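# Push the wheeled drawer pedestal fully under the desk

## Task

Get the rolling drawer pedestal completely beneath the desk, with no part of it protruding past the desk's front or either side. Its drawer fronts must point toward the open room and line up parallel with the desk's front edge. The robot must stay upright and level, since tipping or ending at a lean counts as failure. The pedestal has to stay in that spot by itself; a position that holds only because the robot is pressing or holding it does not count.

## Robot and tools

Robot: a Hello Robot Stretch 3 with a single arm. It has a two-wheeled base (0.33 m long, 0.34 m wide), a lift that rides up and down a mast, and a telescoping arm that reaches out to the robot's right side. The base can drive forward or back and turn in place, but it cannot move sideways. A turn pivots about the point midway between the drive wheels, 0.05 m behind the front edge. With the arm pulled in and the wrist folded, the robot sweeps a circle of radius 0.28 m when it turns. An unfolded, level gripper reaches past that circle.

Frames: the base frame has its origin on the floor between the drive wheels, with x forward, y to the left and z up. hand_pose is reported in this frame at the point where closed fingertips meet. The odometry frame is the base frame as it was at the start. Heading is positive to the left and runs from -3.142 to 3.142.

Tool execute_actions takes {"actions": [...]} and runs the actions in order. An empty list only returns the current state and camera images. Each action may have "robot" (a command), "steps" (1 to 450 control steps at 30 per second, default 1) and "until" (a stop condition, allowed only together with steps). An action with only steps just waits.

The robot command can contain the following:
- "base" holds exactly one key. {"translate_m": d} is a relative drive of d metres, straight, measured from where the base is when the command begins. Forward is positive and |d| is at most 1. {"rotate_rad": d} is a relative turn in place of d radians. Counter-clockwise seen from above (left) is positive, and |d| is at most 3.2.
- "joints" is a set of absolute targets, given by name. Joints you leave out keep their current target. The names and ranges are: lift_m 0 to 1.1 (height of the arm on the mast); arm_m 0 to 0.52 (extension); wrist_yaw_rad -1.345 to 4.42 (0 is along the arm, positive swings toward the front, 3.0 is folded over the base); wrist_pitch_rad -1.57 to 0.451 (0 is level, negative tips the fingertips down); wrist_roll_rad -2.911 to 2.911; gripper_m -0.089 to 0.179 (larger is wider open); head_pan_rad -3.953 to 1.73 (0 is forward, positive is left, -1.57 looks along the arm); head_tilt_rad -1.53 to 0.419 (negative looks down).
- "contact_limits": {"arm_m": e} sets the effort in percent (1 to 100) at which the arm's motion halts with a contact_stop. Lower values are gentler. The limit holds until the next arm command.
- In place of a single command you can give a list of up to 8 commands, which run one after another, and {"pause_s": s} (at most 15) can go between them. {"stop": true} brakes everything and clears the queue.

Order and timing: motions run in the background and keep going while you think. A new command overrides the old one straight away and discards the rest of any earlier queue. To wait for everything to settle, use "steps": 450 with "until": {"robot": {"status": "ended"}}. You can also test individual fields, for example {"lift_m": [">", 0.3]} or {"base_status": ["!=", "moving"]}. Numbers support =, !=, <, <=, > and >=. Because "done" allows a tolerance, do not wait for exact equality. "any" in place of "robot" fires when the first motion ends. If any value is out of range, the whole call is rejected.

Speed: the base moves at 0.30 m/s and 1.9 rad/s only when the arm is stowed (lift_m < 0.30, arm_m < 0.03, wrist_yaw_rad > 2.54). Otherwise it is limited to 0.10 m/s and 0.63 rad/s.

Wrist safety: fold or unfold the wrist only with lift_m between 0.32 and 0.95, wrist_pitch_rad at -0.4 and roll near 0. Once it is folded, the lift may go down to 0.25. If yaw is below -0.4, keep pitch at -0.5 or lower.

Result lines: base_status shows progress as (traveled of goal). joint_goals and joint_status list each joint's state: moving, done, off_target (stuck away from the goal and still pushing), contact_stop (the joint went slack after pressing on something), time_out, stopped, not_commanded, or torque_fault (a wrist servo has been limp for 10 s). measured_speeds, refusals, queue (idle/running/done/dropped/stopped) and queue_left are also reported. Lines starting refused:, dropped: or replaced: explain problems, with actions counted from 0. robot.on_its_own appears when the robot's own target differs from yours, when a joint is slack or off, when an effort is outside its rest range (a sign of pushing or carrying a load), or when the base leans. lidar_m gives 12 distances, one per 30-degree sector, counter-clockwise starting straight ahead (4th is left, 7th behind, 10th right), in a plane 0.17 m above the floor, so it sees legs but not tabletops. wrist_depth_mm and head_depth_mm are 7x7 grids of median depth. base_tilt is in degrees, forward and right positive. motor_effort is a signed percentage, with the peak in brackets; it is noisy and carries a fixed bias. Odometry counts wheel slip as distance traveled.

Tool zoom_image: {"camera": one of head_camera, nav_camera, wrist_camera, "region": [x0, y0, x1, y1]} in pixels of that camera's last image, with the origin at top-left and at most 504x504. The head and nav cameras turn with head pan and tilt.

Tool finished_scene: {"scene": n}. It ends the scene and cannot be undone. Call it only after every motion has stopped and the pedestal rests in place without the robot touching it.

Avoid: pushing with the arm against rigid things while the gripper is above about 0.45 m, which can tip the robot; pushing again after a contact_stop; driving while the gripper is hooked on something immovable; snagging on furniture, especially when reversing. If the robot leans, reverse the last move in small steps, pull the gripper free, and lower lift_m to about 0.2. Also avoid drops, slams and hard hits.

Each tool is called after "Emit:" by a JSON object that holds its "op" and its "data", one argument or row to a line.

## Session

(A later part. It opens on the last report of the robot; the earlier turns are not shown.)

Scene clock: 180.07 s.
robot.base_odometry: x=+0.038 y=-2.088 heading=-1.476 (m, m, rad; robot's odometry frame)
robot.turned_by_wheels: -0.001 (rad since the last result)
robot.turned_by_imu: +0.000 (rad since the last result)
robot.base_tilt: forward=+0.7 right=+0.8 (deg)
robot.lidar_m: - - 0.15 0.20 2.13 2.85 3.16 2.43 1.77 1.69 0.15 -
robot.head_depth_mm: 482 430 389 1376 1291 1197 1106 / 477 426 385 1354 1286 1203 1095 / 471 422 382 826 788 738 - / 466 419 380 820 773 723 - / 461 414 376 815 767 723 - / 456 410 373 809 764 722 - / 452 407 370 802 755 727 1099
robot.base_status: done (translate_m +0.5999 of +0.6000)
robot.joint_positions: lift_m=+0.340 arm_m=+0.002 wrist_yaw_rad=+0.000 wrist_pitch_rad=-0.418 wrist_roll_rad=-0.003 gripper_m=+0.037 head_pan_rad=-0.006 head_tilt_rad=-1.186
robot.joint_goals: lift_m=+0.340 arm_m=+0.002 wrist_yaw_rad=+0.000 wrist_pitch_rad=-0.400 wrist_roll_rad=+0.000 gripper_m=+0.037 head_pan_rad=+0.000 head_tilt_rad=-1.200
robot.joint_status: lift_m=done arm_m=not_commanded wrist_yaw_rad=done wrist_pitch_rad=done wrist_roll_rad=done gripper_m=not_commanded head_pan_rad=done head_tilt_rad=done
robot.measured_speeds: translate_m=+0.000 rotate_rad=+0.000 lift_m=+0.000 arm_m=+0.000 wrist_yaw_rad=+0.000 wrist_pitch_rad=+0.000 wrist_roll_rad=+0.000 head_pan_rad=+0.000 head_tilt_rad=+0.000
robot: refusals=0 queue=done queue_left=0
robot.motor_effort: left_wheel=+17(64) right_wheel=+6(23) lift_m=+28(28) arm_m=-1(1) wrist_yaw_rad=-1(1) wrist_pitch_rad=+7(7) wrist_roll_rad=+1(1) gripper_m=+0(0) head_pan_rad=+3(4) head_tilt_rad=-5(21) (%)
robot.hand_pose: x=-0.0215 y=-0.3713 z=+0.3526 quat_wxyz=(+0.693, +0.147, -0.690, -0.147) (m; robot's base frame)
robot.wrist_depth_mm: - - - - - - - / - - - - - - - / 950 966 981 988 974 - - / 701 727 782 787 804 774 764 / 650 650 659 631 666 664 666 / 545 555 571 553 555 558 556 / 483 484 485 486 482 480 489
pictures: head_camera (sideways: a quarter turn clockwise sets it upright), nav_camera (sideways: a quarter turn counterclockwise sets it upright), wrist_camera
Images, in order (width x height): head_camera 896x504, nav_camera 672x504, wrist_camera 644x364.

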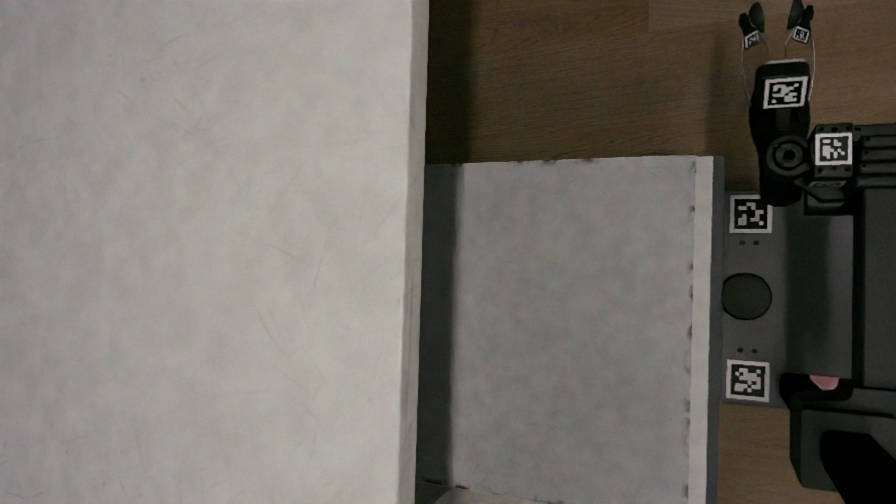

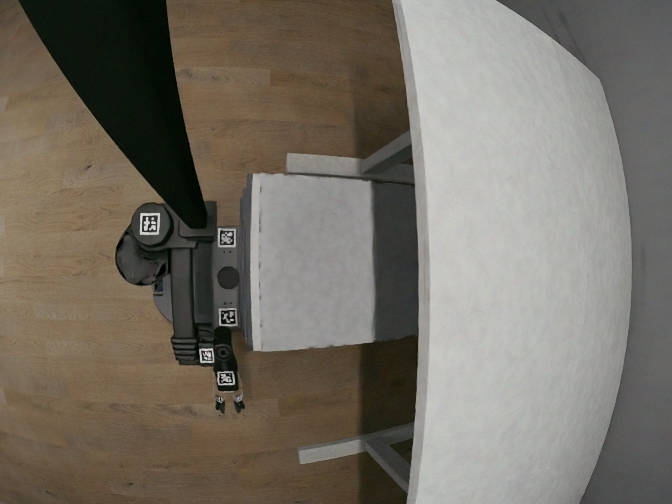

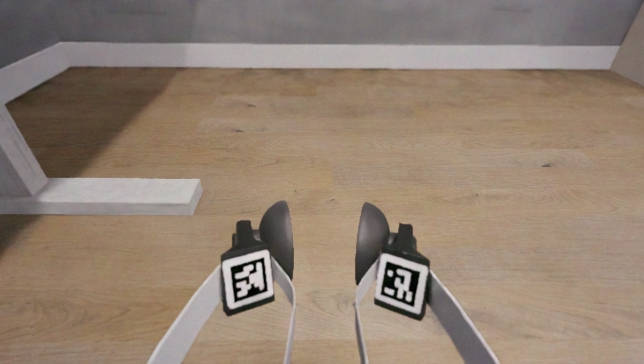

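Emit:
{"op": "execute_actions", "data": {
  "actions": [
    {"robot":{"base":{"translate_m":0.205}},"steps":450,"until":{"robot":{"status":"ended"}}}
  ]
}}

Scene clock: 187.87 s.
robot.base_odometry: x=+0.057 y=-2.292 heading=-1.476 (m, m, rad; robot's odometry frame)
robot.turned_by_wheels: +0.000 (rad since the last result)
robot.turned_by_imu: +0.000 (rad since the last result)
robot.base_tilt: forward=+0.7 right=+0.8 (deg)
robot.lidar_m: - - 0.15 0.20 2.12 2.86 3.37 2.43 1.77 1.69 0.15 -
robot.head_depth_mm: 481 430 389 355 326 302 1078 / 475 425 386 352 325 300 1071 / 471 422 383 350 322 298 283 / 466 419 379 347 319 296 283 / 461 414 376 344 317 294 - / 457 411 373 342 315 292 - / 452 407 370 339 313 290 -
robot.base_status: done (translate_m +0.2049 of +0.2050)
robot.joint_positions: lift_m=+0.340 arm_m=+0.002 wrist_yaw_rad=+0.000 wrist_pitch_rad=-0.418 wrist_roll_rad=-0.003 gripper_m=+0.037 head_pan_rad=-0.006 head_tilt_rad=-1.186
robot.joint_goals: lift_m=+0.340 arm_m=+0.002 wrist_yaw_rad=+0.000 wrist_pitch_rad=-0.400 wrist_roll_rad=+0.000 gripper_m=+0.037 head_pan_rad=+0.000 head_tilt_rad=-1.200
robot.joint_status: lift_m=done arm_m=not_commanded wrist_yaw_rad=done wrist_pitch_rad=done wrist_roll_rad=done gripper_m=not_commanded head_pan_rad=done head_tilt_rad=done
robot.measured_speeds: translate_m=+0.000 rotate_rad=+0.000 lift_m=+0.000 arm_m=+0.000 wrist_yaw_rad=+0.000 wrist_pitch_rad=+0.000 wrist_roll_rad=+0.000 head_pan_rad=+0.000 head_tilt_rad=+0.000
robot: refusals=0 queue=done queue_left=0
robot.motor_effort: left_wheel=+11(40) right_wheel=+11(17) lift_m=+28(28) arm_m=-1(1) wrist_yaw_rad=+0(0) wrist_pitch_rad=+7(7) wrist_roll_rad=+1(1) gripper_m=+0(0) head_pan_rad=+3(3) head_tilt_rad=-5(5) (%)
robot.hand_pose: x=-0.0215 y=-0.3713 z=+0.3526 quat_wxyz=(+0.693, +0.147, -0.690, -0.147) (m; robot's base frame)
robot.wrist_depth_mm: 499 - - - - - - / 543 - - - - - - / 884 928 967 991 965 - - / 712 660 725 773 776 782 784 / 643 653 653 647 675 658 675 / 555 563 570 568 555 565 568 / 481 486 485 482 491 489 501
pictures: head_camera (sideways: a quarter turn clockwise sets it upright), nav_camera (sideways: a quarter turn counterclockwise sets it upright), wrist_camera
Images, in order (width x height): head_camera 896x504, nav_camera 672x504, wrist_camera 644x364.

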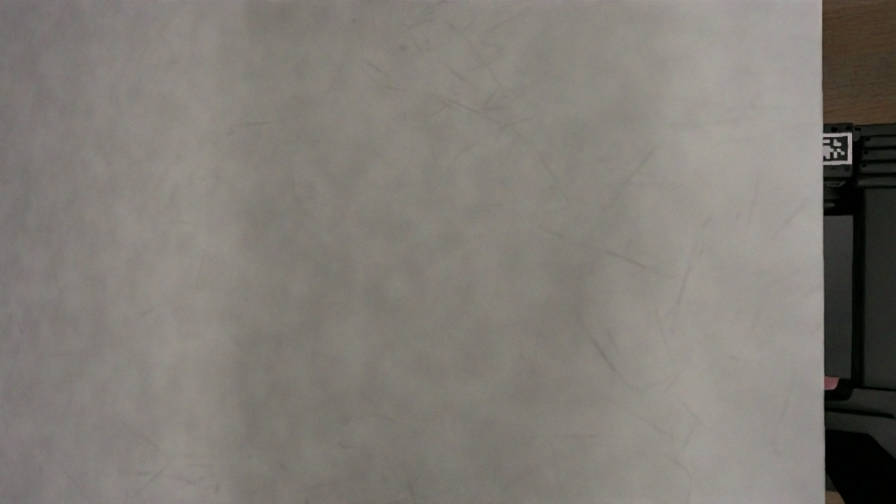

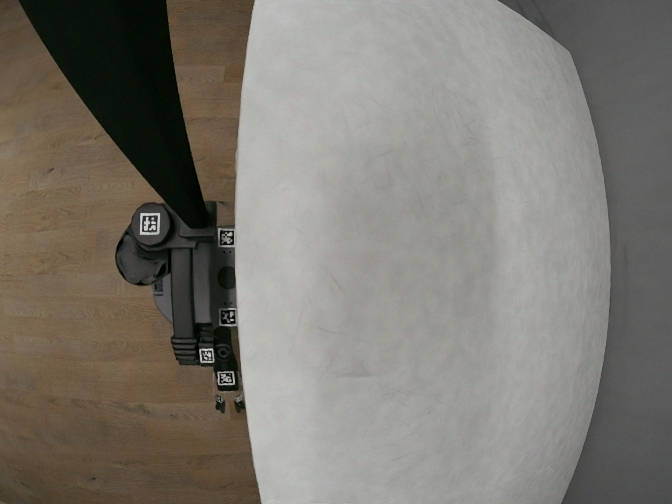

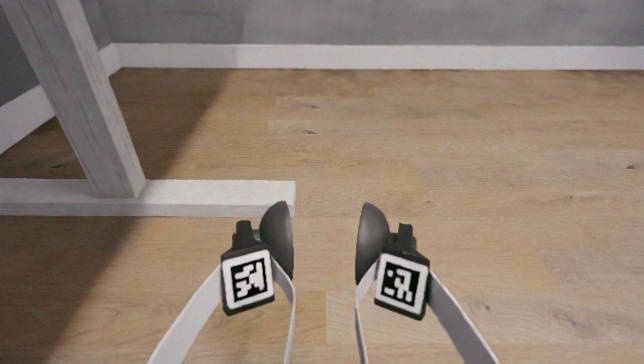

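Emit:
{"op": "execute_actions", "data": {
  "actions": [
    {"robot":[{"base":{"rotate_rad":0.04}},{"base":{"translate_m":-0.5},"joints":{"head_tilt_rad":-1.05}}],"steps":450,"until":{"robot":{"status":"ended"}}}
  ]
}}

Scene clock: 200.23 s.
robot.base_odometry: x=-0.010 y=-1.797 heading=-1.436 (m, m, rad; robot's odometry frame)
robot.turned_by_wheels: +0.040 (rad since the last result)
robot.turned_by_imu: +0.037 (rad since the last result)
robot.base_tilt: forward=+0.7 right=+0.9 (deg)
robot.lidar_m: 0.55 0.58 1.83 2.05 2.16 2.97 2.87 2.22 1.68 1.68 1.16 0.57
robot.head_depth_mm: 614 539 1670 1518 1344 1221 1115 / 606 545 1646 1500 1338 1211 1117 / 598 539 1079 1421 1332 1200 1116 / 590 533 1031 983 1294 1190 1118 / 581 1099 1016 993 1287 1175 1107 / 573 1094 1008 996 1281 1177 1102 / 567 1441 1532 1374 1288 1173 1066
robot.base_status: done (translate_m -0.5000 of -0.5000)
robot.joint_positions: lift_m=+0.340 arm_m=+0.002 wrist_yaw_rad=+0.000 wrist_pitch_rad=-0.418 wrist_roll_rad=-0.003 gripper_m=+0.037 head_pan_rad=-0.006 head_tilt_rad=-1.050
robot.joint_goals: lift_m=+0.340 arm_m=+0.002 wrist_yaw_rad=+0.000 wrist_pitch_rad=-0.400 wrist_roll_rad=+0.000 gripper_m=+0.037 head_pan_rad=+0.000 head_tilt_rad=-1.050
robot.joint_status: lift_m=done arm_m=not_commanded wrist_yaw_rad=done wrist_pitch_rad=done wrist_roll_rad=done gripper_m=not_commanded head_pan_rad=done head_tilt_rad=done
robot.measured_speeds: translate_m=+0.000 rotate_rad=+0.000 lift_m=+0.000 arm_m=+0.000 wrist_yaw_rad=+0.000 wrist_pitch_rad=+0.000 wrist_roll_rad=+0.000 head_pan_rad=+0.000 head_tilt_rad=+0.000
robot: refusals=0 queue=done queue_left=0
robot.motor_effort: left_wheel=-1(10) right_wheel=+1(30) lift_m=+28(28) arm_m=-1(1) wrist_yaw_rad=+0(0) wrist_pitch_rad=+7(7) wrist_roll_rad=+1(1) gripper_m=+1(0) head_pan_rad=+3(4) head_tilt_rad=+0(11) (%)
robot.hand_pose: x=-0.0215 y=-0.3713 z=+0.3526 quat_wxyz=(+0.693, +0.147, -0.690, -0.147) (m; robot's base frame)
robot.wrist_depth_mm: - - - - - - - / - - - - - - - / 956 957 966 957 997 - - / 719 765 769 808 794 789 791 / 650 643 651 653 662 651 674 / 556 556 566 562 564 562 576 / 484 481 486 480 487 491 498
pictures: head_camera (sideways: a quarter turn clockwise sets it upright), nav_camera (sideways: a quarter turn counterclockwise sets it upright), wrist_camera
Images, in order (width x height): head_camera 896x504, nav_camera 672x504, wrist_camera 644x364.

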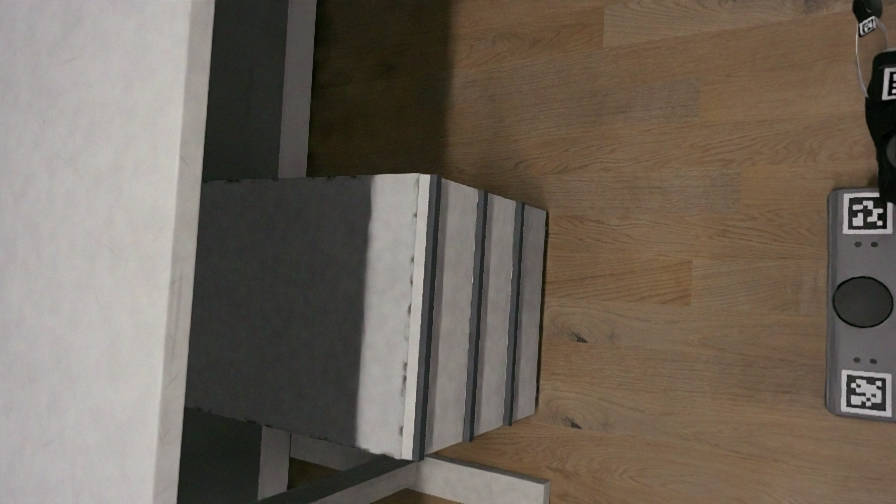

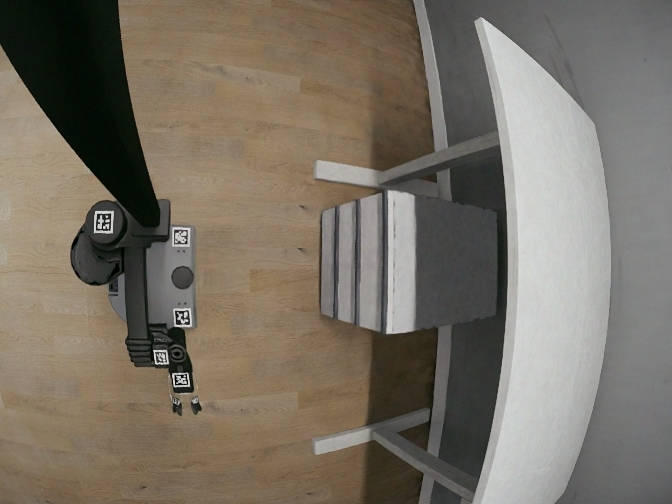

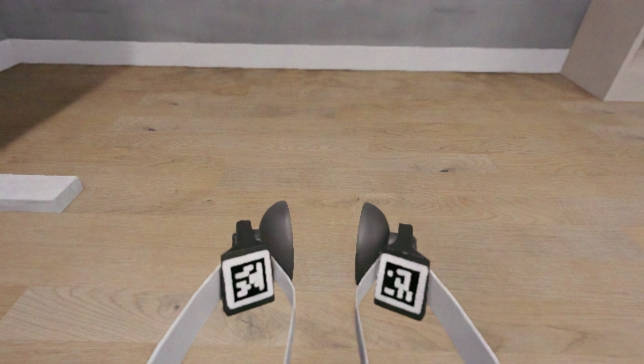

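Emit:
{"op": "finished_scene", "data": {
  "scene": 2
}}

The scene is finished: the task was done.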